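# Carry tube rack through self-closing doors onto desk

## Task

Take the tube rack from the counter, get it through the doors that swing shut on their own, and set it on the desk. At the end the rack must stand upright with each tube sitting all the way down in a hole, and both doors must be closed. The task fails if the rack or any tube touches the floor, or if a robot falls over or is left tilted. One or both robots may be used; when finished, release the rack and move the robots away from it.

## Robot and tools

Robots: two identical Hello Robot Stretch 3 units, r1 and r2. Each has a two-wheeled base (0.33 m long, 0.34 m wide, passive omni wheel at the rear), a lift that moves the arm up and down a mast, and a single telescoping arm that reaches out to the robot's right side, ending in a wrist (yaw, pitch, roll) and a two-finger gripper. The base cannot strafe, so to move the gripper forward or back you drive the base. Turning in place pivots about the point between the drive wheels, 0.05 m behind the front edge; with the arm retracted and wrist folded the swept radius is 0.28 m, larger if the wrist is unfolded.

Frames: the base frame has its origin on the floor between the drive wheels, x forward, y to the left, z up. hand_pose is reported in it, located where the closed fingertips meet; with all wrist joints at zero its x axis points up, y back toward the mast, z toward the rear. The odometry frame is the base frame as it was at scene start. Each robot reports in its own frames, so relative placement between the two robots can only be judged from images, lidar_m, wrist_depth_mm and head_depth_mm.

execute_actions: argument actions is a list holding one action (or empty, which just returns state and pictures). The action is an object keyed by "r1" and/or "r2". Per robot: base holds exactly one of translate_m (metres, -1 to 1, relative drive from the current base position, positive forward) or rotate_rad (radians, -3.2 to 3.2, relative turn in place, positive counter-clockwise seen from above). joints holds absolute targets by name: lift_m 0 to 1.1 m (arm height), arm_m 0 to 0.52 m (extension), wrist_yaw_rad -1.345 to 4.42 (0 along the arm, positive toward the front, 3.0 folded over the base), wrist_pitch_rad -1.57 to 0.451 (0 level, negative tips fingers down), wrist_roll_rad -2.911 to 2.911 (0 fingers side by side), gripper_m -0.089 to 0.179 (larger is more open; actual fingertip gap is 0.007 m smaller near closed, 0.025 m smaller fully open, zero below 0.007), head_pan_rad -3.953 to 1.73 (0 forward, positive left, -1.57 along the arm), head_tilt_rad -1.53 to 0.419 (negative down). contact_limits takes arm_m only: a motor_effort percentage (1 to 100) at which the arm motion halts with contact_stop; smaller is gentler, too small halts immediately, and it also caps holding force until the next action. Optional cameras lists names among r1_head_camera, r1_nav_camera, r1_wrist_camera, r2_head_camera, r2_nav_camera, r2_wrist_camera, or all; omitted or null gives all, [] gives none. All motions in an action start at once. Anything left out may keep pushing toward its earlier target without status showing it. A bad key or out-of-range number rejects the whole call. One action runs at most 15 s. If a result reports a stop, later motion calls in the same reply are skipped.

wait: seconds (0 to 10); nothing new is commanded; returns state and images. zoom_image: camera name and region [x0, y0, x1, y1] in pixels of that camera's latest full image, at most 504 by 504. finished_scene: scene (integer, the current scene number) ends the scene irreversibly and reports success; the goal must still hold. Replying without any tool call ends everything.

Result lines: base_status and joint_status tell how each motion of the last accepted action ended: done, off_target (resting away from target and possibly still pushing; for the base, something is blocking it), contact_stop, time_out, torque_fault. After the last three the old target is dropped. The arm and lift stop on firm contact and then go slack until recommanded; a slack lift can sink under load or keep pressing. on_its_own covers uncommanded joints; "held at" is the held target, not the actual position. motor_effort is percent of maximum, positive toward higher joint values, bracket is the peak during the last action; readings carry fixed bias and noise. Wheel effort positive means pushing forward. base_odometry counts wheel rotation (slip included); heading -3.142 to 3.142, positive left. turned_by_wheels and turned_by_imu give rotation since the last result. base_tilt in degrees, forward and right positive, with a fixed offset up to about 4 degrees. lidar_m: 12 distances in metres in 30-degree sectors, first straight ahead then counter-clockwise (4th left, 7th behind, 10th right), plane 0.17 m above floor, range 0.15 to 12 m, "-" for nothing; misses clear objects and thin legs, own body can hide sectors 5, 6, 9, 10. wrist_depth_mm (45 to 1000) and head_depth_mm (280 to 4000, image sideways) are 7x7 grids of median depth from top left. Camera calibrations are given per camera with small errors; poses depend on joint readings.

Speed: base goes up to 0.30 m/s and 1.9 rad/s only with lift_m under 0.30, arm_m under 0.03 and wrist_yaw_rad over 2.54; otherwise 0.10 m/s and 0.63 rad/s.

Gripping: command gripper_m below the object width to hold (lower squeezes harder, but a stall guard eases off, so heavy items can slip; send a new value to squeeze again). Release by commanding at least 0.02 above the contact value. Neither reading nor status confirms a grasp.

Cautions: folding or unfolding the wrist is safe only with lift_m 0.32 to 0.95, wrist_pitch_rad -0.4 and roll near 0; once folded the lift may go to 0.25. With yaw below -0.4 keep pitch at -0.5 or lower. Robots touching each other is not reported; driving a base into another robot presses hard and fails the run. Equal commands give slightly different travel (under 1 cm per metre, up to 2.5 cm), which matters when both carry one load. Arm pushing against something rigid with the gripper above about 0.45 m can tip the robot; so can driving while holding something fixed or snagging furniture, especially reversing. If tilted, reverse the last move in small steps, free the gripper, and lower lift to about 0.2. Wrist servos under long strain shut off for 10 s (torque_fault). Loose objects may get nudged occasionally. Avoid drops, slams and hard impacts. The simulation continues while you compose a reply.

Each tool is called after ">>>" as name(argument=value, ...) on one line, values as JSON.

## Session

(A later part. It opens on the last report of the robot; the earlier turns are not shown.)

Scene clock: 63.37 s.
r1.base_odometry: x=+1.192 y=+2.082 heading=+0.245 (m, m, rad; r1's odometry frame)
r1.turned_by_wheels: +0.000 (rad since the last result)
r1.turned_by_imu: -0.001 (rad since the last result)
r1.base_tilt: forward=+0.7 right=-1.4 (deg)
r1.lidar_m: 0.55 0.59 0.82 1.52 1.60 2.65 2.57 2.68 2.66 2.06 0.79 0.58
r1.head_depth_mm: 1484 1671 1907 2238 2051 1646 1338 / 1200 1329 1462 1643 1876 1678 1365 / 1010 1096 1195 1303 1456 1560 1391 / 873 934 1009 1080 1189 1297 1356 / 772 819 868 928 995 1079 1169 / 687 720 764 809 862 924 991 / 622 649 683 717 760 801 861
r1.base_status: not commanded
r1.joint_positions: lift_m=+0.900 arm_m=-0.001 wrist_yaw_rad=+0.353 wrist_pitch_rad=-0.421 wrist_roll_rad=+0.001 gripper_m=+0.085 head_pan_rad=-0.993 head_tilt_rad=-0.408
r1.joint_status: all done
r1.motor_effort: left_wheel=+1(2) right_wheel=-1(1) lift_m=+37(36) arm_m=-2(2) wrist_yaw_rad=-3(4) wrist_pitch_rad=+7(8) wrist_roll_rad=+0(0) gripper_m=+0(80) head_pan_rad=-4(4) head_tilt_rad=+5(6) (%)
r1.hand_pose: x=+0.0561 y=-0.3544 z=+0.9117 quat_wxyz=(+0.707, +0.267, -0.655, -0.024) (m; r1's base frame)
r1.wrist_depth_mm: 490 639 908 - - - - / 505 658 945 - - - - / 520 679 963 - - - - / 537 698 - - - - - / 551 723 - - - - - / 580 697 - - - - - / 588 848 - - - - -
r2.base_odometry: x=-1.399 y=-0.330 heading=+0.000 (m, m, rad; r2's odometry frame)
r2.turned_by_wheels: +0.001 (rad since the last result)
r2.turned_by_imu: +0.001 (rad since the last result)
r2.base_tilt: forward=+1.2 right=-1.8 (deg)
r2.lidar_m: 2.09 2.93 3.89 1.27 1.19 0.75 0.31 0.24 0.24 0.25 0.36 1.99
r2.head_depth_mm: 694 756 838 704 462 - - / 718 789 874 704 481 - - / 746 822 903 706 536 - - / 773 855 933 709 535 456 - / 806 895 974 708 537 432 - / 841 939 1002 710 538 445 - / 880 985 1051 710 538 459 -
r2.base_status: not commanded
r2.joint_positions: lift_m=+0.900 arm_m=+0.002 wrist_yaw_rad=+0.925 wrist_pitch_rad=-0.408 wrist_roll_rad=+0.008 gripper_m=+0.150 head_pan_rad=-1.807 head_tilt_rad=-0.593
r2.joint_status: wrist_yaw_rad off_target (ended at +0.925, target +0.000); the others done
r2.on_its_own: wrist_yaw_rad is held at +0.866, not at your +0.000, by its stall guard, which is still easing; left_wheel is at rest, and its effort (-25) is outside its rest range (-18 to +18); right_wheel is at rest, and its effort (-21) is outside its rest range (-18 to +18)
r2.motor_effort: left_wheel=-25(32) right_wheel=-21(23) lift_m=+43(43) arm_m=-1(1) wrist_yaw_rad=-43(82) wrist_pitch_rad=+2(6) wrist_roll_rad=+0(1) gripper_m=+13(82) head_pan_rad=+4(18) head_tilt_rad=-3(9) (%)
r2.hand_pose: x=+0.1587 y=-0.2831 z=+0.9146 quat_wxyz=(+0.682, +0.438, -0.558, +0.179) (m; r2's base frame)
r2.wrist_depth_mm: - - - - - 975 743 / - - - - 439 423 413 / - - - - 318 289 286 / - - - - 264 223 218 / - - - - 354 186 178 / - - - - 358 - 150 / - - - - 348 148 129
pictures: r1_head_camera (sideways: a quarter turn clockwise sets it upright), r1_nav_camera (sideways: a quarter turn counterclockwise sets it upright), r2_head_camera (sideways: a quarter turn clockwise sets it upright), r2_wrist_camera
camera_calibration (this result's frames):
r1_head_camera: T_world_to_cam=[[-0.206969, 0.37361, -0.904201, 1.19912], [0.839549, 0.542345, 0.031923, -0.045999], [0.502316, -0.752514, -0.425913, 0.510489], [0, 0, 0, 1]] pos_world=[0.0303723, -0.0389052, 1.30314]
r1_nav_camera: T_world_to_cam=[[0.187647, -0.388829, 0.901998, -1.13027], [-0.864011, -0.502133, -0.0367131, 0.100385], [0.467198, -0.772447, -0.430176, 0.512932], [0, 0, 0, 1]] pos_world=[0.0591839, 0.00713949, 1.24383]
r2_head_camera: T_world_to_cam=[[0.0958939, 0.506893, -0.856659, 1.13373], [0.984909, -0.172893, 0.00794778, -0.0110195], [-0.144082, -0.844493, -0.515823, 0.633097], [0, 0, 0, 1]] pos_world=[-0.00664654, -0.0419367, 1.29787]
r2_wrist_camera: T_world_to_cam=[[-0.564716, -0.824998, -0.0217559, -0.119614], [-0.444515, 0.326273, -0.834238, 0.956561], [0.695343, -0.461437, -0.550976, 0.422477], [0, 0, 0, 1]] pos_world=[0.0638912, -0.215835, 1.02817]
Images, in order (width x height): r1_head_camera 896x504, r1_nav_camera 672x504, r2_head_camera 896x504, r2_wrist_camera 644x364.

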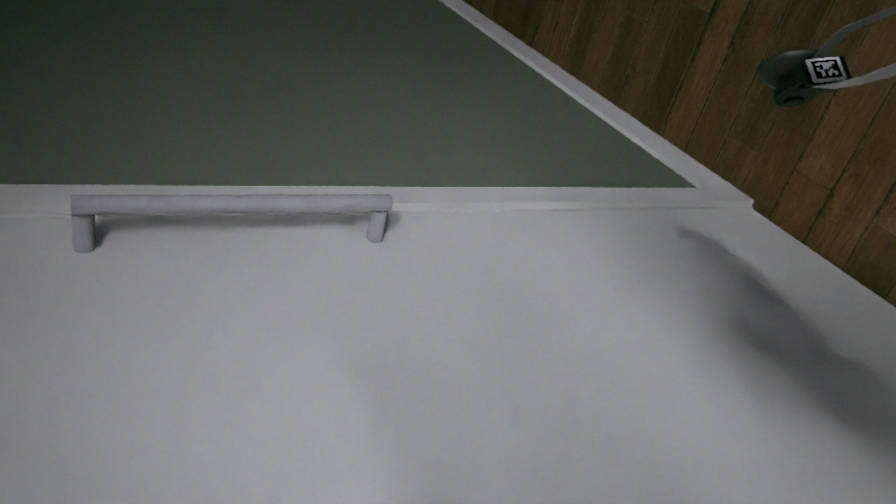

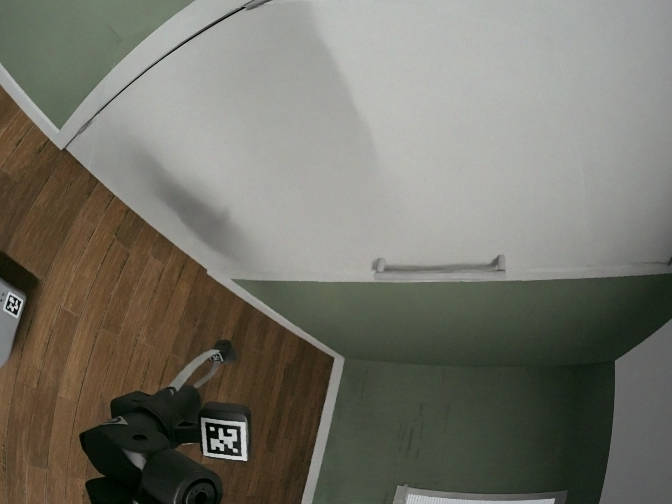

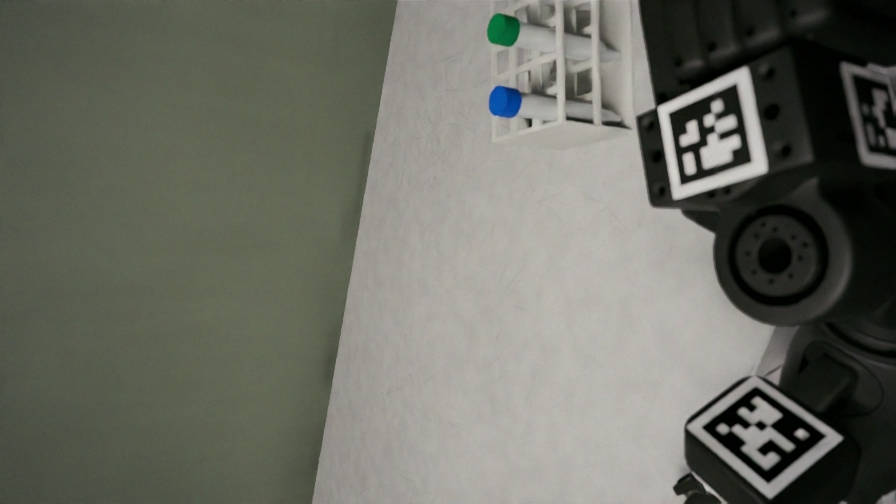

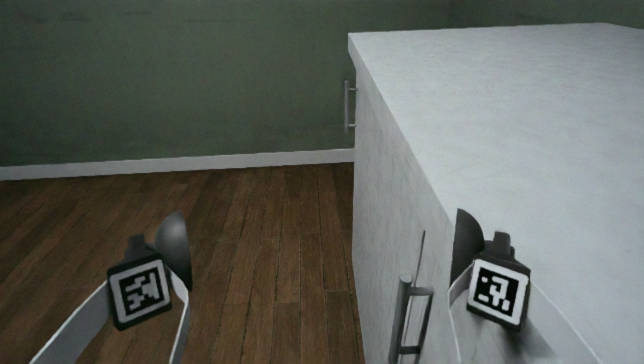

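>>> execute_actions(actions=[{"r2":{"base":{"translate_m":0.35},"joints":{"wrist_yaw_rad":1.5}}}], cameras=["r2_nav_camera"])

Scene clock: 71.03 s.
r1.base_odometry: x=+1.192 y=+2.082 heading=+0.245 (m, m, rad; r1's odometry frame)
r1.turned_by_wheels: +0.000 (rad since the last result)
r1.turned_by_imu: -0.002 (rad since the last result)
r1.base_tilt: forward=+0.9 right=-1.5 (deg)
r1.lidar_m: 0.55 0.59 0.82 1.52 1.40 2.65 2.57 2.67 2.66 2.06 0.79 0.59
r1.head_depth_mm: 1484 1659 1920 2233 2071 1667 1352 / 1202 1318 1464 1641 1883 1654 1370 / 1013 1099 1198 1309 1442 1565 1384 / 869 938 1011 1091 1186 1302 1359 / 769 817 864 928 999 1075 1170 / 688 721 765 811 863 918 991 / 621 651 682 720 759 806 856
r1.base_status: not commanded
r1.joint_positions: lift_m=+0.900 arm_m=-0.001 wrist_yaw_rad=+0.353 wrist_pitch_rad=-0.421 wrist_roll_rad=+0.001 gripper_m=+0.085 head_pan_rad=-0.993 head_tilt_rad=-0.408
r1.joint_status: not commanded
r1.motor_effort: left_wheel=+2(2) right_wheel=-1(1) lift_m=+36(37) arm_m=-1(2) wrist_yaw_rad=-3(3) wrist_pitch_rad=+7(7) wrist_roll_rad=+0(0) gripper_m=+1(0) head_pan_rad=-4(4) head_tilt_rad=+5(6) (%)
r1.hand_pose: x=+0.0561 y=-0.3544 z=+0.9117 quat_wxyz=(+0.707, +0.267, -0.655, -0.024) (m; r1's base frame)
r1.wrist_depth_mm: 487 625 887 - - - - / 511 656 940 - - - - / 518 671 974 - - - - / 539 701 - - - - - / 555 723 - - - - - / 572 696 - - - - - / 592 845 - - - - -
r2.base_odometry: x=-1.049 y=-0.330 heading=+0.000 (m, m, rad; r2's odometry frame)
r2.turned_by_wheels: +0.000 (rad since the last result)
r2.turned_by_imu: +0.001 (rad since the last result)
r2.base_tilt: forward=+1.0 right=-1.8 (deg)
r2.lidar_m: 1.78 2.50 3.71 1.26 1.49 1.46 0.57 0.44 0.43 0.45 0.65 1.69
r2.head_depth_mm: 845 924 984 703 532 - - / 874 964 1019 706 535 - - / 908 1003 1033 704 555 - - / 940 1041 1041 705 597 658 - / 983 1091 1040 708 631 761 960 / 1026 1146 1043 709 686 837 1043 / 1070 1201 1292 711 745 932 1146
r2.base_status: done
r2.joint_positions: lift_m=+0.900 arm_m=+0.002 wrist_yaw_rad=+1.497 wrist_pitch_rad=-0.416 wrist_roll_rad=+0.009 gripper_m=+0.150 head_pan_rad=-1.807 head_tilt_rad=-0.593
r2.joint_status: all done
r2.motor_effort: left_wheel=+0(24) right_wheel=+0(19) lift_m=+42(42) arm_m=+0(0) wrist_yaw_rad=+2(6) wrist_pitch_rad=+5(6) wrist_roll_rad=-1(1) gripper_m=+0(4) head_pan_rad=+2(3) head_tilt_rad=-3(3) (%)
r2.hand_pose: x=+0.2026 y=-0.1638 z=+0.9128 quat_wxyz=(+0.605, +0.579, -0.410, +0.361) (m; r2's base frame)
r2.wrist_depth_mm: - - - - - - - / - - - - - - - / - - - - - - - / - - - - - - - / - - - - - - - / - - - - - - - / - - - - - - -
pictures: r2_nav_camera (sideways: a quarter turn counterclockwise sets it upright)
camera_calibration (this result's frames):
r2_nav_camera: T_world_to_cam=[[-0.120225, -0.536224, 0.83547, -1.04928], [-0.971959, 0.234899, 0.0108976, 0.0494111], [-0.202095, -0.810732, -0.549429, 0.675683], [0, 0, 0, 1]] pos_world=[0.0584277, -0.0264577, 1.24734]
Images, in order (width x height): r2_nav_camera 672x504.

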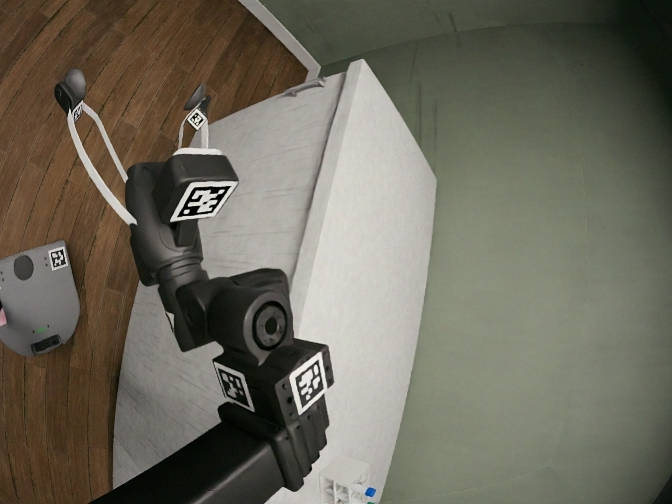

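>>> execute_actions(actions=[{"r2":{"base":{"rotate_rad":-0.45},"joints":{"lift_m":1.08,"wrist_pitch_rad":0,"head_pan_rad":-2.1,"head_tilt_rad":-0.6}},"r1":{"base":{"translate_m":0.38},"joints":{"wrist_pitch_rad":0}}}], cameras=["r2_nav_camera","r2_head_camera","r1_head_camera"])

Scene clock: 80.37 s.
r1.base_odometry: x=+1.561 y=+2.174 heading=+0.245 (m, m, rad; r1's odometry frame)
r1.turned_by_wheels: +0.000 (rad since the last result)
r1.turned_by_imu: +0.002 (rad since the last result)
r1.base_tilt: forward=+0.7 right=-1.6 (deg)
r1.lidar_m: 0.17 0.20 0.27 0.80 1.58 1.52 2.95 3.06 2.65 0.68 0.26 0.19
r1.head_depth_mm: 435 491 559 654 804 998 1203 / 355 390 432 485 552 626 760 / 301 324 351 386 428 479 544 / - 289 300 320 349 383 423 / - - - 288 298 319 347 / - - - - - 287 298 / - - - - - - -
r1.base_status: done
r1.joint_positions: lift_m=+0.900 arm_m=-0.001 wrist_yaw_rad=+0.353 wrist_pitch_rad=-0.025 wrist_roll_rad=+0.001 gripper_m=+0.085 head_pan_rad=-0.993 head_tilt_rad=-0.408
r1.joint_status: all done
r1.motor_effort: left_wheel=+1(7) right_wheel=-1(0) lift_m=+36(36) arm_m=-1(2) wrist_yaw_rad=-3(3) wrist_pitch_rad=+10(9) wrist_roll_rad=+0(0) gripper_m=+1(1) head_pan_rad=-4(5) head_tilt_rad=+6(5) (%)
r1.hand_pose: x=+0.0670 y=-0.3839 z=+1.0079 quat_wxyz=(+0.698, +0.133, -0.695, +0.115) (m; r1's base frame)
r1.wrist_depth_mm: 158 194 275 475 - - - / 159 196 280 487 - - - / 160 198 283 505 - - - / 162 201 291 516 - - - / 163 203 316 538 - - - / 165 189 342 550 - - - / 164 219 305 575 - - -
r2.base_odometry: x=-1.049 y=-0.330 heading=-0.450 (m, m, rad; r2's odometry frame)
r2.turned_by_wheels: -0.450 (rad since the last result)
r2.turned_by_imu: -0.444 (rad since the last result)
r2.base_tilt: forward=+1.1 right=-1.7 (deg)
r2.lidar_m: 1.70 1.83 2.73 3.70 1.54 1.48 1.11 0.54 0.43 0.43 0.47 0.72
r2.head_depth_mm: - - 907 704 679 834 1140 / - - 882 705 639 773 978 / - - 703 698 597 718 891 / - - - 672 575 673 822 / - - - 649 555 634 762 / - - - - - 611 709 / 832 - - - - 580 664
r2.base_status: done
r2.joint_positions: lift_m=+1.080 arm_m=+0.002 wrist_yaw_rad=+1.498 wrist_pitch_rad=-0.023 wrist_roll_rad=+0.009 gripper_m=+0.150 head_pan_rad=-2.093 head_tilt_rad=-0.593
r2.joint_status: all done
r2.motor_effort: left_wheel=+2(4) right_wheel=-3(6) lift_m=+43(49) arm_m=-1(0) wrist_yaw_rad=+2(2) wrist_pitch_rad=+8(8) wrist_roll_rad=-1(1) gripper_m=+1(0) head_pan_rad=-2(19) head_tilt_rad=-3(4) (%)
r2.hand_pose: x=+0.2336 y=-0.1659 z=+1.1883 quat_wxyz=(+0.522, +0.490, -0.514, +0.473) (m; r2's base frame)
r2.wrist_depth_mm: - - - - - - - / - - - - - - - / - - - - - - - / - - - - - - - / - - - - - - - / - - - - - - - / - - - - - 615 496
pictures: r1_head_camera (sideways: a quarter turn clockwise sets it upright), r2_head_camera (sideways: a quarter turn clockwise sets it upright), r2_nav_camera (sideways: a quarter turn counterclockwise sets it upright)
camera_calibration (this result's frames):
r1_head_camera: T_world_to_cam=[[-0.206969, 0.37361, -0.904201, 1.19912], [0.839549, 0.542345, 0.031923, -0.045999], [0.502316, -0.752514, -0.425913, 0.510489], [0, 0, 0, 1]] pos_world=[0.0303723, -0.0389052, 1.30314]
r2_head_camera: T_world_to_cam=[[0.235042, 0.459353, -0.856592, 1.13279], [0.896139, -0.443702, 0.00795583, -0.0104885], [-0.376417, -0.769496, -0.515933, 0.634658], [0, 0, 0, 1]] pos_world=[-0.0179584, -0.0366376, 1.29786]
r2_nav_camera: T_world_to_cam=[[-0.266619, -0.480545, 0.835458, -1.04837], [-0.866218, 0.499547, 0.0108976, 0.0487661], [-0.422587, -0.720783, -0.549446, 0.677051], [0, 0, 0, 1]] pos_world=[0.0488393, -0.0401437, 1.24734]
Images, in order (width x height): r1_head_camera 896x504, r2_head_camera 896x504, r2_nav_camera 672x504.

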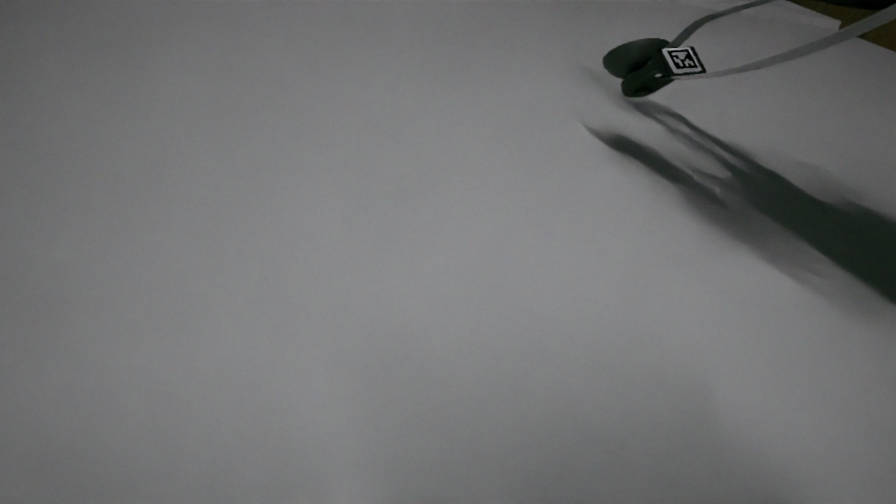

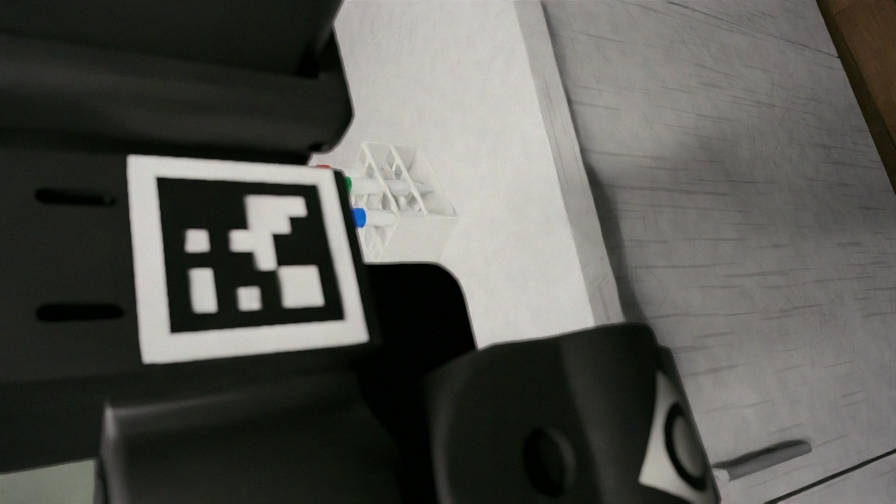

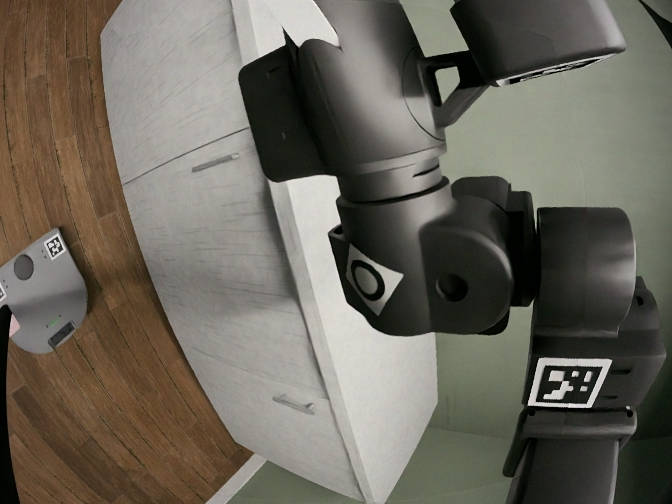

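>>> execute_actions(actions=[{"r2":{"base":{"rotate_rad":-0.14},"joints":{"wrist_yaw_rad":0.3,"wrist_pitch_rad":-0.3}},"r1":{"joints":{"arm_m":0.3}}}], cameras=["r2_wrist_camera","r2_head_camera","r1_head_camera","r1_wrist_camera"])

Scene clock: 90.40 s.
r1.base_odometry: x=+1.561 y=+2.174 heading=+0.245 (m, m, rad; r1's odometry frame)
r1.turned_by_wheels: +0.000 (rad since the last result)
r1.turned_by_imu: -0.001 (rad since the last result)
r1.base_tilt: forward=+0.7 right=-1.5 (deg)
r1.lidar_m: 0.17 0.20 0.27 0.81 1.58 1.53 2.94 3.08 2.66 0.68 0.26 0.19
r1.head_depth_mm: 435 489 559 650 780 964 1249 / 354 390 432 485 553 640 762 / 300 323 351 386 429 478 544 / - 289 300 321 349 382 424 / - - - 288 297 318 346 / - - - - - 287 298 / - - - - - - -
r1.base_status: not commanded
r1.joint_positions: lift_m=+0.900 arm_m=+0.300 wrist_yaw_rad=+0.352 wrist_pitch_rad=-0.023 wrist_roll_rad=+0.001 gripper_m=+0.085 head_pan_rad=-0.993 head_tilt_rad=-0.408
r1.joint_status: all done
r1.motor_effort: left_wheel=+1(1) right_wheel=+0(2) lift_m=+37(36) arm_m=+5(4) wrist_yaw_rad=-2(3) wrist_pitch_rad=+9(9) wrist_roll_rad=+0(0) gripper_m=+1(0) head_pan_rad=-5(5) head_tilt_rad=+6(5) (%)
r1.hand_pose: x=+0.0667 y=-0.6846 z=+1.0082 quat_wxyz=(+0.698, +0.132, -0.695, +0.115) (m; r1's base frame)
r1.wrist_depth_mm: 151 186 266 382 - - - / 153 188 271 388 - - - / 154 191 275 397 - - - / 155 193 280 407 - - - / 157 194 305 394 - - - / 159 181 329 514 - - - / 158 210 296 536 - - -
r2.base_odometry: x=-1.049 y=-0.330 heading=-0.590 (m, m, rad; r2's odometry frame)
r2.turned_by_wheels: -0.140 (rad since the last result)
r2.turned_by_imu: -0.138 (rad since the last result)
r2.base_tilt: forward=+1.1 right=-1.6 (deg)
r2.lidar_m: 1.70 1.75 2.34 3.70 2.14 1.53 1.46 0.61 0.45 0.43 0.45 0.61
r2.head_depth_mm: - - 906 702 791 1005 1219 / - - - - 742 887 1144 / - - - - 707 792 995 / - - - - 633 715 874 / - - - - - 680 784 / - - - - - - 708 / 844 - - - - 578 645
r2.base_status: done
r2.joint_positions: lift_m=+1.080 arm_m=+0.002 wrist_yaw_rad=+0.303 wrist_pitch_rad=-0.315 wrist_roll_rad=+0.009 gripper_m=+0.150 head_pan_rad=-2.093 head_tilt_rad=-0.593
r2.joint_status: all done
r2.motor_effort: left_wheel=+2(4) right_wheel=-3(6) lift_m=+43(43) arm_m=+0(0) wrist_yaw_rad=-1(5) wrist_pitch_rad=+5(9) wrist_roll_rad=-1(1) gripper_m=+0(0) head_pan_rad=-3(3) head_tilt_rad=-3(3) (%)
r2.hand_pose: x=+0.0490 y=-0.3726 z=+1.1161 quat_wxyz=(+0.704, +0.215, -0.676, -0.005) (m; r2's base frame)
r2.wrist_depth_mm: - 939 858 770 720 669 628 / - - 930 835 768 710 670 / - - 960 891 820 751 700 / - 708 696 685 669 664 657 / 548 571 525 514 506 535 505 / 439 - 422 424 414 415 371 / 533 383 361 356 351 350 336
pictures: r1_head_camera (sideways: a quarter turn clockwise sets it upright), r1_wrist_camera, r2_head_camera (sideways: a quarter turn clockwise sets it upright), r2_wrist_camera
camera_calibration (this result's frames):
r1_head_camera: T_world_to_cam=[[-0.206962, 0.373614, -0.904201, 1.19912], [0.839559, 0.54233, 0.031923, -0.045999], [0.502302, -0.752523, -0.425913, 0.510489], [0, 0, 0, 1]] pos_world=[0.0303716, -0.0389057, 1.30314]
r1_wrist_camera: T_world_to_cam=[[-0.94927, -0.312758, -0.0326853, -0.120886], [-0.0487871, 0.249159, -0.967233, 1.17337], [0.310654, -0.916571, -0.251778, -0.231326], [0, 0, 0, 1]] pos_world=[0.0143539, -0.542191, 1.07273]
r2_head_camera: T_world_to_cam=[[0.235049, 0.459359, -0.856587, 1.13278], [0.896137, -0.443707, 0.00795647, -0.0104893], [-0.376418, -0.769489, -0.515941, 0.634669], [0, 0, 0, 1]] pos_world=[-0.0179586, -0.0366374, 1.29786]
r2_wrist_camera: T_world_to_cam=[[-0.938993, -0.343481, -0.0177107, -0.0577943], [-0.147252, 0.44802, -0.881814, 1.18896], [0.310821, -0.825409, -0.471265, 0.36275], [0, 0, 0, 1]] pos_world=[0.00805779, -0.253111, 1.21837]
Images, in order (width x height): r1_head_camera 896x504, r1_wrist_camera 644x364, r2_head_camera 896x504, r2_wrist_camera 644x364.

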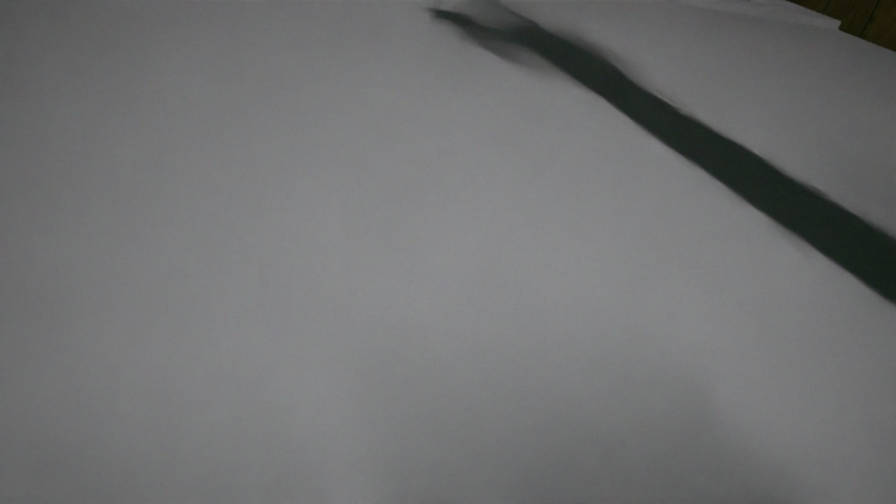

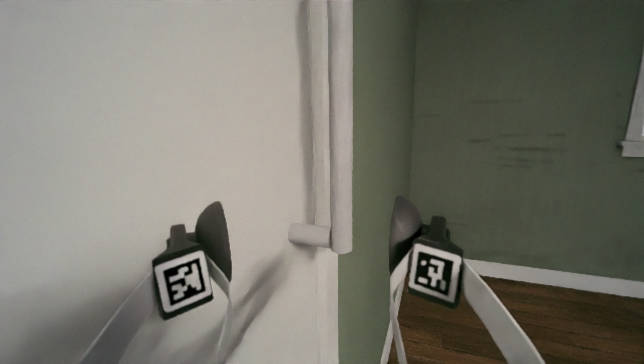

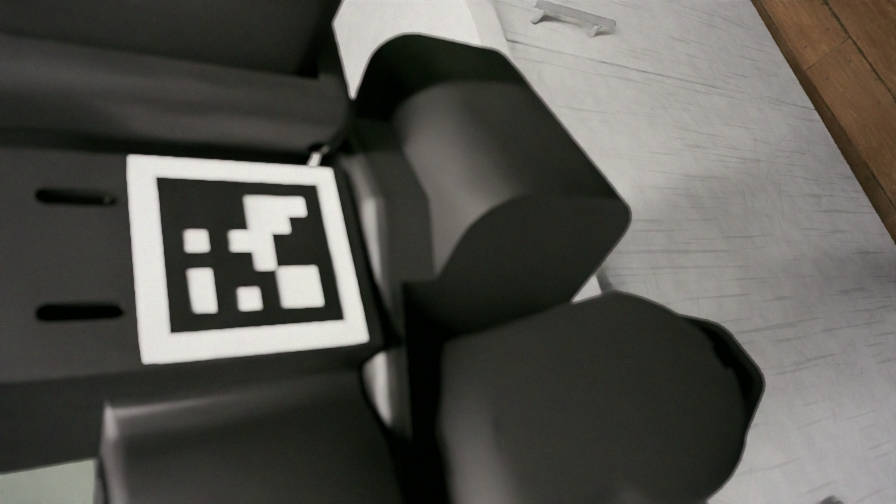

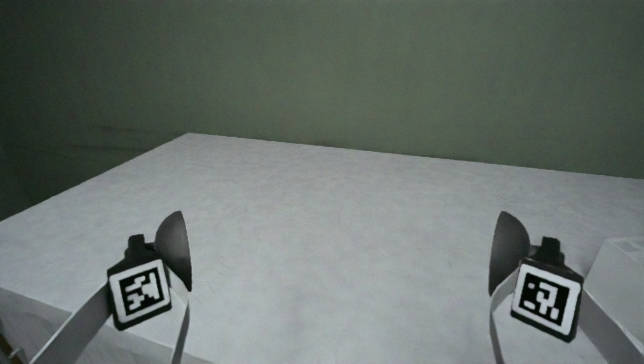

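>>> execute_actions(actions=[{"r2":{"base":{"translate_m":-0.3},"joints":{"wrist_yaw_rad":0.0}},"r1":{"base":{"translate_m":0.045},"joints":{"lift_m":1.0}}}], cameras=[])

>>> execute_actions(actions=[{"r1":{"joints":{"arm_m":0.45}}}], cameras=["r2_wrist_camera","r2_nav_camera","r1_wrist_camera"])

Scene clock: 100.40 s.
r1.base_odometry: x=+1.605 y=+2.185 heading=+0.245 (m, m, rad; r1's odometry frame)
r1.turned_by_wheels: +0.000 (rad since the last result)
r1.turned_by_imu: -0.001 (rad since the last result)
r1.base_tilt: forward=+0.8 right=-1.6 (deg)
r1.lidar_m: - 0.15 0.21 0.61 1.33 2.25 2.98 3.12 2.66 0.51 0.20 0.15
r1.head_depth_mm: 314 353 404 469 562 696 905 / - 293 312 349 398 461 546 / - - - 295 311 346 392 / - - - - - 294 310 / - - - - - - - / - - - - - - - / - - - - - - -
r1.base_status: done
r1.joint_positions: lift_m=+1.000 arm_m=+0.300 wrist_yaw_rad=+0.346 wrist_pitch_rad=-0.023 wrist_roll_rad=+0.001 gripper_m=+0.085 head_pan_rad=-0.993 head_tilt_rad=-0.408
r1.joint_status: all done
r1.motor_effort: left_wheel=-1(6) right_wheel=+2(3) lift_m=+36(38) arm_m=+5(4) wrist_yaw_rad=+3(4) wrist_pitch_rad=+9(9) wrist_roll_rad=+0(0) gripper_m=+1(1) head_pan_rad=-5(4) head_tilt_rad=+5(5) (%)
r1.hand_pose: x=+0.0652 y=-0.6851 z=+1.1082 quat_wxyz=(+0.698, +0.130, -0.695, +0.113) (m; r1's base frame)
r1.wrist_depth_mm: 113 137 195 340 - - - / 114 138 198 349 - - - / 115 139 201 360 - - - / 116 142 205 370 - - - / 117 143 237 383 367 - - / 118 134 236 395 - - - / 119 155 217 397 - - -
r2.base_odometry: x=-1.299 y=-0.163 heading=-0.590 (m, m, rad; r2's odometry frame)
r2.turned_by_wheels: +0.000 (rad since the last result)
r2.turned_by_imu: -0.002 (rad since the last result)
r2.base_tilt: forward=+0.9 right=-1.7 (deg)
r2.lidar_m: 2.00 2.05 2.75 3.68 1.48 1.21 1.16 0.61 0.45 0.43 0.44 0.61
r2.head_depth_mm: - - 905 812 867 1011 1222 / - - - - - 892 1165 / - - - - - 809 992 / - - - - - 740 877 / - - - - - 671 784 / - - - - - - 714 / 852 - - - - - 649
r2.base_status: done
r2.joint_positions: lift_m=+1.080 arm_m=+0.002 wrist_yaw_rad=+0.003 wrist_pitch_rad=-0.315 wrist_roll_rad=+0.009 gripper_m=+0.150 head_pan_rad=-2.093 head_tilt_rad=-0.593
r2.joint_status: all done
r2.motor_effort: left_wheel=+2(3) right_wheel=-2(7) lift_m=+43(43) arm_m=+0(0) wrist_yaw_rad=-2(2) wrist_pitch_rad=+5(4) wrist_roll_rad=-1(1) gripper_m=+0(0) head_pan_rad=-2(2) head_tilt_rad=-3(3) (%)
r2.hand_pose: x=-0.0209 y=-0.3833 z=+1.1161 quat_wxyz=(+0.696, +0.112, -0.701, -0.111) (m; r2's base frame)
r2.wrist_depth_mm: 757 755 735 753 756 735 750 / 807 796 796 828 807 781 781 / 859 846 852 864 846 855 854 / 707 718 699 670 672 669 655 / 545 568 514 481 510 533 505 / 441 - 421 426 420 418 416 / 368 360 360 358 353 350 339
pictures: none
No camera images: the call's "cameras" was empty. Leave "cameras" out to get every camera's image.

Scene clock: 102.77 s.
r1.base_odometry: x=+1.605 y=+2.185 heading=+0.245 (m, m, rad; r1's odometry frame)
r1.turned_by_wheels: +0.000 (rad since the last result)
r1.turned_by_imu: -0.001 (rad since the last result)
r1.base_tilt: forward=+0.7 right=-1.4 (deg)
r1.lidar_m: - 0.15 0.21 0.61 1.33 2.25 2.98 3.11 2.66 0.51 0.20 0.15
r1.head_depth_mm: 315 354 404 470 562 694 909 / - 294 312 351 398 462 549 / - - - 295 311 346 392 / - - - - - 294 308 / - - - - - - - / - - - - - - - / - - - - - - -
r1.base_status: not commanded
r1.joint_positions: lift_m=+1.000 arm_m=+0.450 wrist_yaw_rad=+0.340 wrist_pitch_rad=-0.023 wrist_roll_rad=+0.001 gripper_m=+0.085 head_pan_rad=-0.993 head_tilt_rad=-0.408
r1.joint_status: all done
r1.motor_effort: left_wheel=-3(3) right_wheel=+4(5) lift_m=+37(36) arm_m=+5(5) wrist_yaw_rad=+8(8) wrist_pitch_rad=+9(9) wrist_roll_rad=+0(0) gripper_m=+3(2) head_pan_rad=-5(4) head_tilt_rad=+6(6) (%)
r1.hand_pose: x=+0.0638 y=-0.8356 z=+1.1082 quat_wxyz=(+0.698, +0.128, -0.696, +0.111) (m; r1's base frame)
r1.wrist_depth_mm: 111 135 194 181 - - - / 112 137 195 190 - - - / 113 138 200 269 - - - / 114 140 203 274 - - - / 115 141 237 281 986 - - / 116 136 241 315 - - - / 118 152 213 325 - - -
r2.base_odometry: x=-1.299 y=-0.163 heading=-0.590 (m, m, rad; r2's odometry frame)
r2.turned_by_wheels: +0.000 (rad since the last result)
r2.turned_by_imu: +0.000 (rad since the last result)
r2.base_tilt: forward=+1.0 right=-1.6 (deg)
r2.lidar_m: 1.99 2.05 2.74 3.71 1.48 1.21 1.16 0.61 0.45 0.43 0.44 0.61
r2.head_depth_mm: - - 905 812 867 1011 1219 / - - - - - 888 1168 / - - - - - 810 994 / - - - - - 740 874 / - - - - - 671 785 / - - - - - - 713 / 856 - - - - - 651
r2.base_status: not commanded
r2.joint_positions: lift_m=+1.080 arm_m=+0.002 wrist_yaw_rad=+0.003 wrist_pitch_rad=-0.315 wrist_roll_rad=+0.009 gripper_m=+0.150 head_pan_rad=-2.093 head_tilt_rad=-0.593
r2.joint_status: not commanded
r2.motor_effort: left_wheel=+2(2) right_wheel=-3(2) lift_m=+43(43) arm_m=+0(1) wrist_yaw_rad=-1(1) wrist_pitch_rad=+5(5) wrist_roll_rad=-1(1) gripper_m=+1(0) head_pan_rad=-2(2) head_tilt_rad=-3(3) (%)
r2.hand_pose: x=-0.0209 y=-0.3833 z=+1.1161 quat_wxyz=(+0.696, +0.112, -0.701, -0.111) (m; r2's base frame)
r2.wrist_depth_mm: 760 748 759 739 742 747 753 / 802 823 815 806 804 787 803 / 883 880 851 837 852 845 868 / 712 714 701 679 679 668 648 / 545 576 515 471 515 536 503 / 435 - 420 427 423 416 411 / 369 361 355 354 353 348 338
pictures: r1_wrist_camera, r2_nav_camera (sideways: a quarter turn counterclockwise sets it upright), r2_wrist_camera
camera_calibration (this result's frames):
r1_wrist_camera: T_world_to_cam=[[-0.952963, -0.30132, -0.0326819, -0.157801], [-0.0457905, 0.249726, -0.967233, 1.30786], [0.299608, -0.920241, -0.251778, -0.346014], [0, 0, 0, 1]] pos_world=[0.0131778, -0.692572, 1.17273]
r2_nav_camera: T_world_to_cam=[[-0.266626, -0.480551, 0.835453, -1.04836], [-0.866216, 0.499552, 0.0108976, 0.0487661], [-0.422588, -0.720776, -0.549455, 0.677062], [0, 0, 0, 1]] pos_world=[0.0488393, -0.0401435, 1.24734]
r2_wrist_camera: T_world_to_cam=[[-0.998577, -0.0503008, -0.0177214, -0.0159169], [-0.00811438, 0.471721, -0.881711, 1.1953], [0.0527103, -0.880312, -0.471458, 0.349386], [0, 0, 0, 1]] pos_world=[-0.0246114, -0.257078, 1.21834]
Images, in order (width x height): r1_wrist_camera 644x364, r2_nav_camera 672x504, r2_wrist_camera 644x364.

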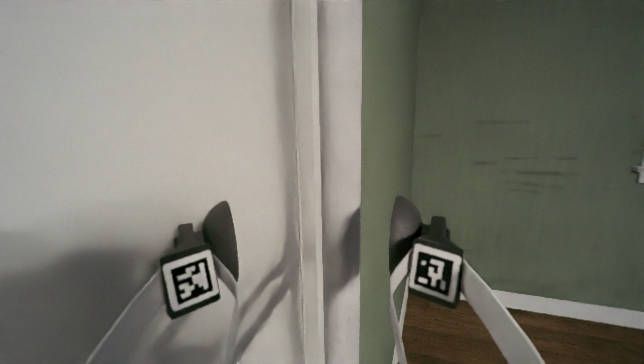

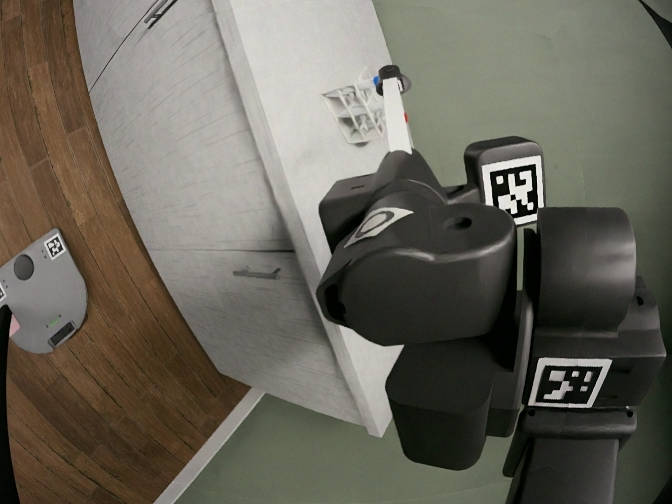

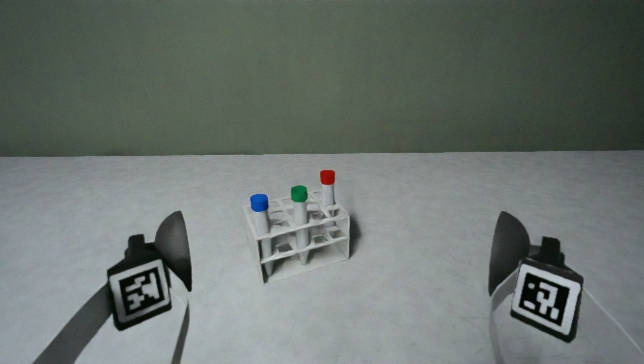

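>>> execute_actions(actions=[{"r1":{"joints":{"arm_m":0.5}},"r2":{"base":{"translate_m":0.36},"joints":{"arm_m":0.2,"wrist_pitch_rad":-0.55}}}], cameras=["r1_wrist_camera"])

>>> execute_actions(actions=[{"r1":{"joints":{"gripper_m":0.0}},"r2":{"joints":{"arm_m":0.38,"wrist_yaw_rad":-1.17,"gripper_m":0.13}}}], cameras=["r1_wrist_camera","r2_wrist_camera","r2_nav_camera"])

Scene clock: 127.37 s.
r1.base_odometry: x=+1.605 y=+2.185 heading=+0.245 (m, m, rad; r1's odometry frame)
r1.turned_by_wheels: +0.000 (rad since the last result)
r1.turned_by_imu: -0.002 (rad since the last result)
r1.base_tilt: forward=+0.6 right=-1.4 (deg)
r1.lidar_m: - 0.15 0.21 0.61 1.58 1.61 2.98 3.10 2.65 0.51 0.20 0.15
r1.head_depth_mm: 316 353 404 471 562 696 907 / - 294 313 351 399 463 550 / - - - 295 311 347 392 / - - - - - 292 308 / - - - - - - - / - - - - - - - / - - - - - - -
r1.base_status: not commanded
r1.joint_positions: lift_m=+1.000 arm_m=+0.500 wrist_yaw_rad=+0.338 wrist_pitch_rad=-0.023 wrist_roll_rad=+0.001 gripper_m=+0.085 head_pan_rad=-0.993 head_tilt_rad=-0.408
r1.joint_status: all done
r1.motor_effort: left_wheel=-4(4) right_wheel=+7(6) lift_m=+36(36) arm_m=+5(6) wrist_yaw_rad=+10(10) wrist_pitch_rad=+9(9) wrist_roll_rad=+0(0) gripper_m=+3(3) head_pan_rad=-5(4) head_tilt_rad=+5(5) (%)
r1.hand_pose: x=+0.0633 y=-0.8857 z=+1.1082 quat_wxyz=(+0.698, +0.127, -0.696, +0.110) (m; r1's base frame)
r1.wrist_depth_mm: 111 135 193 135 - - - / 112 136 196 140 - - - / 112 137 199 146 - - - / 114 139 202 152 - - - / 115 140 235 159 - - - / 116 135 241 165 - - - / 117 152 211 174 - - -
r2.base_odometry: x=-1.000 y=-0.363 heading=-0.590 (m, m, rad; r2's odometry frame)
r2.turned_by_wheels: +0.000 (rad since the last result)
r2.turned_by_imu: +0.001 (rad since the last result)
r2.base_tilt: forward=+1.0 right=-1.7 (deg)
r2.lidar_m: 1.63 1.69 2.26 3.72 2.22 1.59 1.52 0.61 0.44 0.43 0.45 0.61
r2.head_depth_mm: - - 908 703 801 1009 1219 / - - 886 704 725 888 1141 / - - 1005 704 658 790 992 / - - 1036 686 597 715 874 / - 1070 1042 708 556 651 781 / - 977 975 709 537 599 708 / - - - 709 539 552 643
r2.base_status: done
r2.joint_positions: lift_m=+1.080 arm_m=+0.200 wrist_yaw_rad=+0.002 wrist_pitch_rad=-0.563 wrist_roll_rad=+0.009 gripper_m=+0.150 head_pan_rad=-2.093 head_tilt_rad=-0.593
r2.joint_status: all done
r2.motor_effort: left_wheel=+2(6) right_wheel=-3(4) lift_m=+43(43) arm_m=+3(2) wrist_yaw_rad=-1(2) wrist_pitch_rad=+4(5) wrist_roll_rad=-1(1) gripper_m=+0(0) head_pan_rad=-2(2) head_tilt_rad=-3(3) (%)
r2.hand_pose: x=-0.0212 y=-0.5486 z=+1.0613 quat_wxyz=(+0.677, +0.196, -0.682, -0.197) (m; r2's base frame)
r2.wrist_depth_mm: 581 588 580 583 576 584 586 / 659 644 655 632 631 642 631 / 558 553 549 529 513 506 500 / 457 452 442 437 433 418 416 / 377 390 370 370 359 366 312 / 331 - 324 319 316 313 285 / 297 290 285 281 277 275 269
pictures: r1_wrist_camera
camera_calibration (this result's frames):
r1_wrist_camera: T_world_to_cam=[[-0.95356, -0.299425, -0.0326815, -0.171659], [-0.0452941, 0.249817, -0.967233, 1.32042], [0.297778, -0.920835, -0.251778, -0.39245], [0, 0, 0, 1]] pos_world=[0.0129828, -0.742642, 1.17273]
Images, in order (width x height): r1_wrist_camera 644x364.

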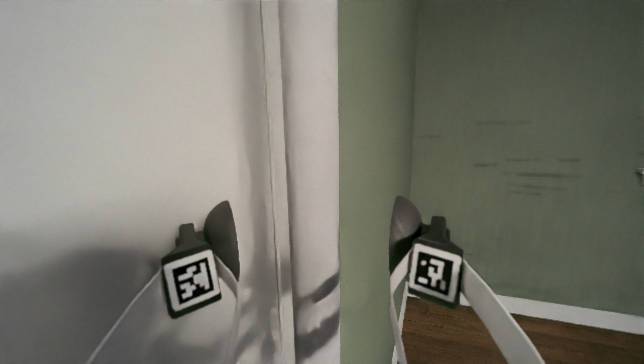

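Scene clock: 129.93 s.
r1.base_odometry: x=+1.605 y=+2.185 heading=+0.245 (m, m, rad; r1's odometry frame)
r1.turned_by_wheels: +0.000 (rad since the last result)
r1.turned_by_imu: +0.000 (rad since the last result)
r1.base_tilt: forward=+0.8 right=-1.5 (deg)
r1.lidar_m: - 0.15 0.21 0.61 1.58 1.61 2.98 3.10 2.64 0.51 0.20 0.15
r1.head_depth_mm: 315 353 404 471 563 695 906 / - 294 312 350 399 463 549 / - - - 295 311 346 392 / - - - - - 294 310 / - - - - - - - / - - - - - - - / - - - - - - -
r1.base_status: not commanded
r1.joint_positions: lift_m=+1.000 arm_m=+0.500 wrist_yaw_rad=+0.337 wrist_pitch_rad=-0.023 wrist_roll_rad=+0.001 gripper_m=+0.001 head_pan_rad=-0.993 head_tilt_rad=-0.408
r1.joint_status: all done
r1.motor_effort: left_wheel=-3(4) right_wheel=+5(7) lift_m=+36(36) arm_m=+4(5) wrist_yaw_rad=+10(11) wrist_pitch_rad=+8(9) wrist_roll_rad=+0(0) gripper_m=-12(84) head_pan_rad=-5(4) head_tilt_rad=+5(6) (%)
r1.hand_pose: x=+0.0631 y=-0.8859 z=+1.1082 quat_wxyz=(+0.698, +0.127, -0.696, +0.110) (m; r1's base frame)
r1.wrist_depth_mm: 110 134 193 134 - - - / 112 136 195 140 - - - / 113 137 199 145 - - - / 114 139 202 151 - - - / 114 141 192 153 - - - / 116 142 183 161 - - - / 117 138 228 177 - - -
r2.base_odometry: x=-1.000 y=-0.363 heading=-0.590 (m, m, rad; r2's odometry frame)
r2.turned_by_wheels: +0.000 (rad since the last result)
r2.turned_by_imu: +0.000 (rad since the last result)
r2.base_tilt: forward=+0.8 right=-1.6 (deg)
r2.lidar_m: 1.64 1.69 2.26 3.72 2.22 1.59 1.52 0.61 0.44 0.43 0.45 0.60
r2.head_depth_mm: - - 906 703 801 1003 1221 / - - 885 703 723 887 1142 / - - 1003 707 659 792 990 / - 1145 1034 685 598 717 875 / - 1078 1041 707 556 653 780 / - 1004 977 710 538 600 708 / - 911 922 710 538 549 646
r2.base_status: not commanded
r2.joint_positions: lift_m=+1.080 arm_m=+0.380 wrist_yaw_rad=-1.167 wrist_pitch_rad=-0.563 wrist_roll_rad=+0.009 gripper_m=+0.130 head_pan_rad=-2.093 head_tilt_rad=-0.593
r2.joint_status: all done
r2.motor_effort: left_wheel=+2(2) right_wheel=-3(2) lift_m=+43(43) arm_m=+2(2) wrist_yaw_rad=-3(3) wrist_pitch_rad=+4(4) wrist_roll_rad=-1(1) gripper_m=+0(72) head_pan_rad=-3(2) head_tilt_rad=-3(3) (%)
r2.hand_pose: x=-0.2090 y=-0.6046 z=+1.0613 quat_wxyz=(+0.456, -0.213, -0.677, -0.538) (m; r2's base frame)
r2.wrist_depth_mm: 429 537 754 984 928 - - / 442 568 701 684 678 635 - / 458 549 532 524 514 513 - / 458 454 435 365 404 418 - / 383 379 370 347 301 371 - / 331 338 323 303 299 - - / 292 285 287 283 280 271 -
pictures: r1_wrist_camera, r2_nav_camera (sideways: a quarter turn counterclockwise sets it upright), r2_wrist_camera
camera_calibration (this result's frames):
r1_wrist_camera: T_world_to_cam=[[-0.953765, -0.298771, -0.0326801, -0.171276], [-0.0451241, 0.249847, -0.967233, 1.32047], [0.297146, -0.921039, -0.251778, -0.392695], [0, 0, 0, 1]] pos_world=[0.0129156, -0.742774, 1.17273]
r2_nav_camera: T_world_to_cam=[[-0.266636, -0.480546, 0.835452, -1.04836], [-0.866206, 0.499568, 0.0108976, 0.048766], [-0.422603, -0.720768, -0.549455, 0.677062], [0, 0, 0, 1]] pos_world=[0.0488385, -0.0401443, 1.24734]
r2_wrist_camera: T_world_to_cam=[[-0.430454, 0.902152, -0.0288316, 0.490519], [0.616752, 0.270655, -0.739163, 1.10758], [-0.659034, -0.335957, -0.672909, 0.532868], [0, 0, 0, 1]] pos_world=[-0.120779, -0.563274, 1.1914]
Images, in order (width x height): r1_wrist_camera 644x364, r2_nav_camera 672x504, r2_wrist_camera 644x364.

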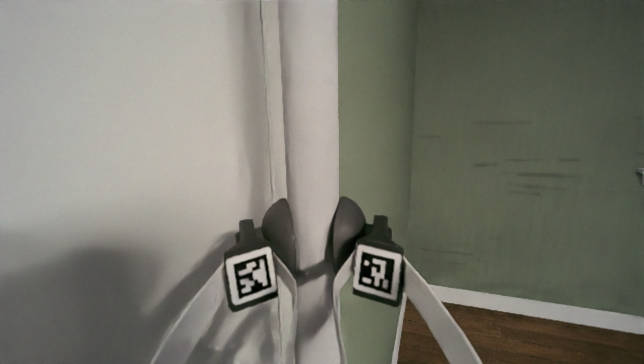

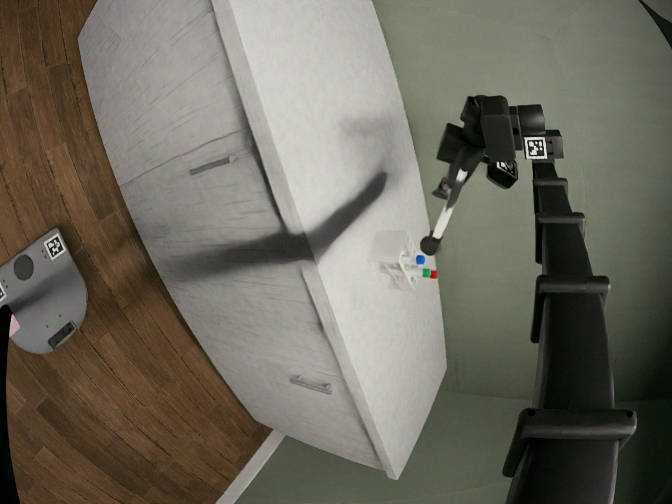

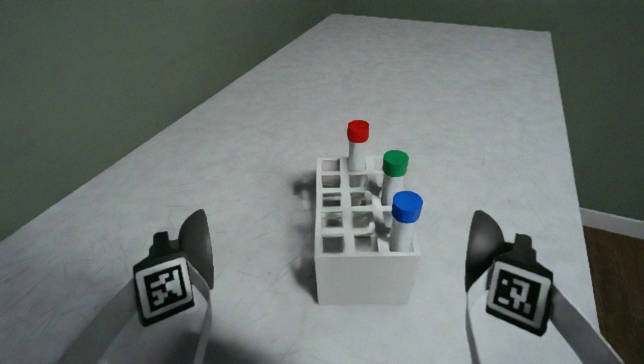

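>>> execute_actions(actions=[{"r1":{"base":{"translate_m":-0.15},"joints":{"wrist_yaw_rad":0.5}},"r2":{"joints":{"arm_m":0.335,"lift_m":0.93}}}], cameras=["r2_wrist_camera"])

>>> execute_actions(actions=[{"r1":{"base":{"translate_m":-0.15},"joints":{"wrist_yaw_rad":0.8}},"r2":{"base":{"translate_m":-0.07},"joints":{"arm_m":0.37}}}], cameras=["r2_wrist_camera","r1_nav_camera"])

Scene clock: 138.63 s.
r1.base_odometry: x=+1.459 y=+2.149 heading=+0.245 (m, m, rad; r1's odometry frame)
r1.turned_by_wheels: +0.000 (rad since the last result)
r1.turned_by_imu: -0.005 (rad since the last result)
r1.base_tilt: forward=+0.9 right=-1.3 (deg)
r1.lidar_m: 0.28 0.30 0.42 1.22 1.59 1.49 2.84 2.96 2.65 0.83 0.38 0.30
r1.head_depth_mm: 578 641 723 829 970 1161 1314 / 491 539 596 666 752 866 1013 / 428 462 504 552 612 684 778 / 380 407 437 474 516 567 629 / 340 362 385 414 446 485 530 / 309 326 346 368 393 422 456 / 288 297 313 331 352 375 402
r1.base_status: done
r1.joint_positions: lift_m=+1.000 arm_m=+0.500 wrist_yaw_rad=+0.595 wrist_pitch_rad=-0.022 wrist_roll_rad=+0.001 gripper_m=+0.000 head_pan_rad=-0.993 head_tilt_rad=-0.408
r1.joint_status: wrist_yaw_rad off_target (ended at +0.595, target +0.500)
r1.on_its_own: wrist_yaw_rad is held at +0.573, not at your +0.500, by its stall guard, which is not easing now; wrist_yaw_rad is at rest, and its effort (-18) is outside its rest range (-12 to +12)
r1.motor_effort: left_wheel=+5(28) right_wheel=-6(20) lift_m=+36(36) arm_m=+2(3) wrist_yaw_rad=-18(52) wrist_pitch_rad=+8(9) wrist_roll_rad=+0(0) gripper_m=-5(16) head_pan_rad=-5(4) head_tilt_rad=+6(5) (%)
r1.hand_pose: x=+0.1219 y=-0.8565 z=+1.1085 quat_wxyz=(+0.678, +0.215, -0.674, +0.199) (m; r1's base frame)
r1.wrist_depth_mm: 146 168 209 412 682 - - / 148 171 215 171 714 - - / 150 175 219 176 746 - - / 153 178 225 183 795 - - / 155 182 224 - 840 - - / 158 186 219 198 - - - / 162 189 254 296 874 - -
r2.base_odometry: x=-1.000 y=-0.363 heading=-0.589 (m, m, rad; r2's odometry frame)
r2.turned_by_wheels: +0.001 (rad since the last result)
r2.turned_by_imu: +0.001 (rad since the last result)
r2.base_tilt: forward=+1.0 right=-1.7 (deg)
r2.lidar_m: 1.64 1.69 2.26 3.72 2.17 1.50 1.52 0.61 0.44 0.43 0.45 0.61
r2.head_depth_mm: 1196 1348 1032 704 773 - - / 1128 1258 1035 704 679 - - / 1060 1178 1039 738 - - 1018 / 1000 1104 1040 716 - 723 875 / 950 1042 1093 - 557 652 783 / 902 990 1063 650 538 600 708 / 861 937 - - 539 550 644
r2.base_status: not commanded
r2.joint_positions: lift_m=+0.934 arm_m=+0.335 wrist_yaw_rad=-1.170 wrist_pitch_rad=-0.535 wrist_roll_rad=+0.009 gripper_m=+0.130 head_pan_rad=-2.093 head_tilt_rad=-0.593
r2.joint_status: lift_m contact_stop (moved -0.146 of -0.150); the others done
r2.on_its_own: lift_m is slack since a contact_stop, until your next command for it; right_wheel is at rest, and its effort (-23) is outside its rest range (-18 to +18)
r2.motor_effort: left_wheel=+8(8) right_wheel=-23(23) lift_m=+33(38) arm_m=-1(3) wrist_yaw_rad=+1(1) wrist_pitch_rad=-6(8) wrist_roll_rad=-1(1) gripper_m=-1(1) head_pan_rad=-2(2) head_tilt_rad=-3(3) (%)
r2.hand_pose: x=-0.2131 y=-0.5612 z=+0.9213 quat_wxyz=(+0.463, -0.223, -0.674, -0.532) (m; r2's base frame)
r2.wrist_depth_mm: 468 544 546 236 508 489 - / 403 392 353 179 351 349 - / 297 294 263 196 273 268 280 / 237 236 224 216 224 221 218 / 201 202 195 191 188 192 183 / 172 174 166 164 162 - 160 / 154 145 146 145 144 142 140
pictures: r2_wrist_camera
camera_calibration (this result's frames):
r2_wrist_camera: T_world_to_cam=[[-0.429156, 0.902807, -0.0276533, 0.445071], [0.598139, 0.261122, -0.757658, 1.00266], [-0.676798, -0.341694, -0.652066, 0.424356], [0, 0, 0, 1]] pos_world=[-0.12152, -0.518629, 1.04869]
Images, in order (width x height): r2_wrist_camera 644x364.

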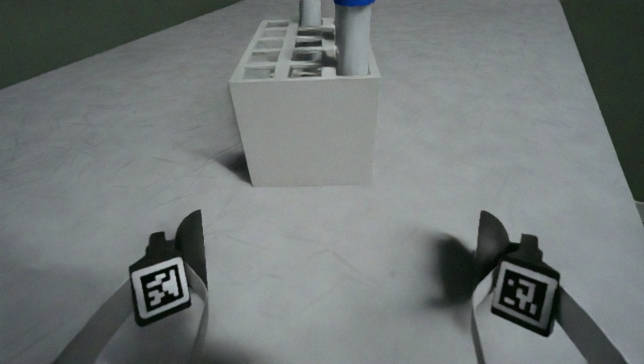

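not run: a stop came earlier in this reply.


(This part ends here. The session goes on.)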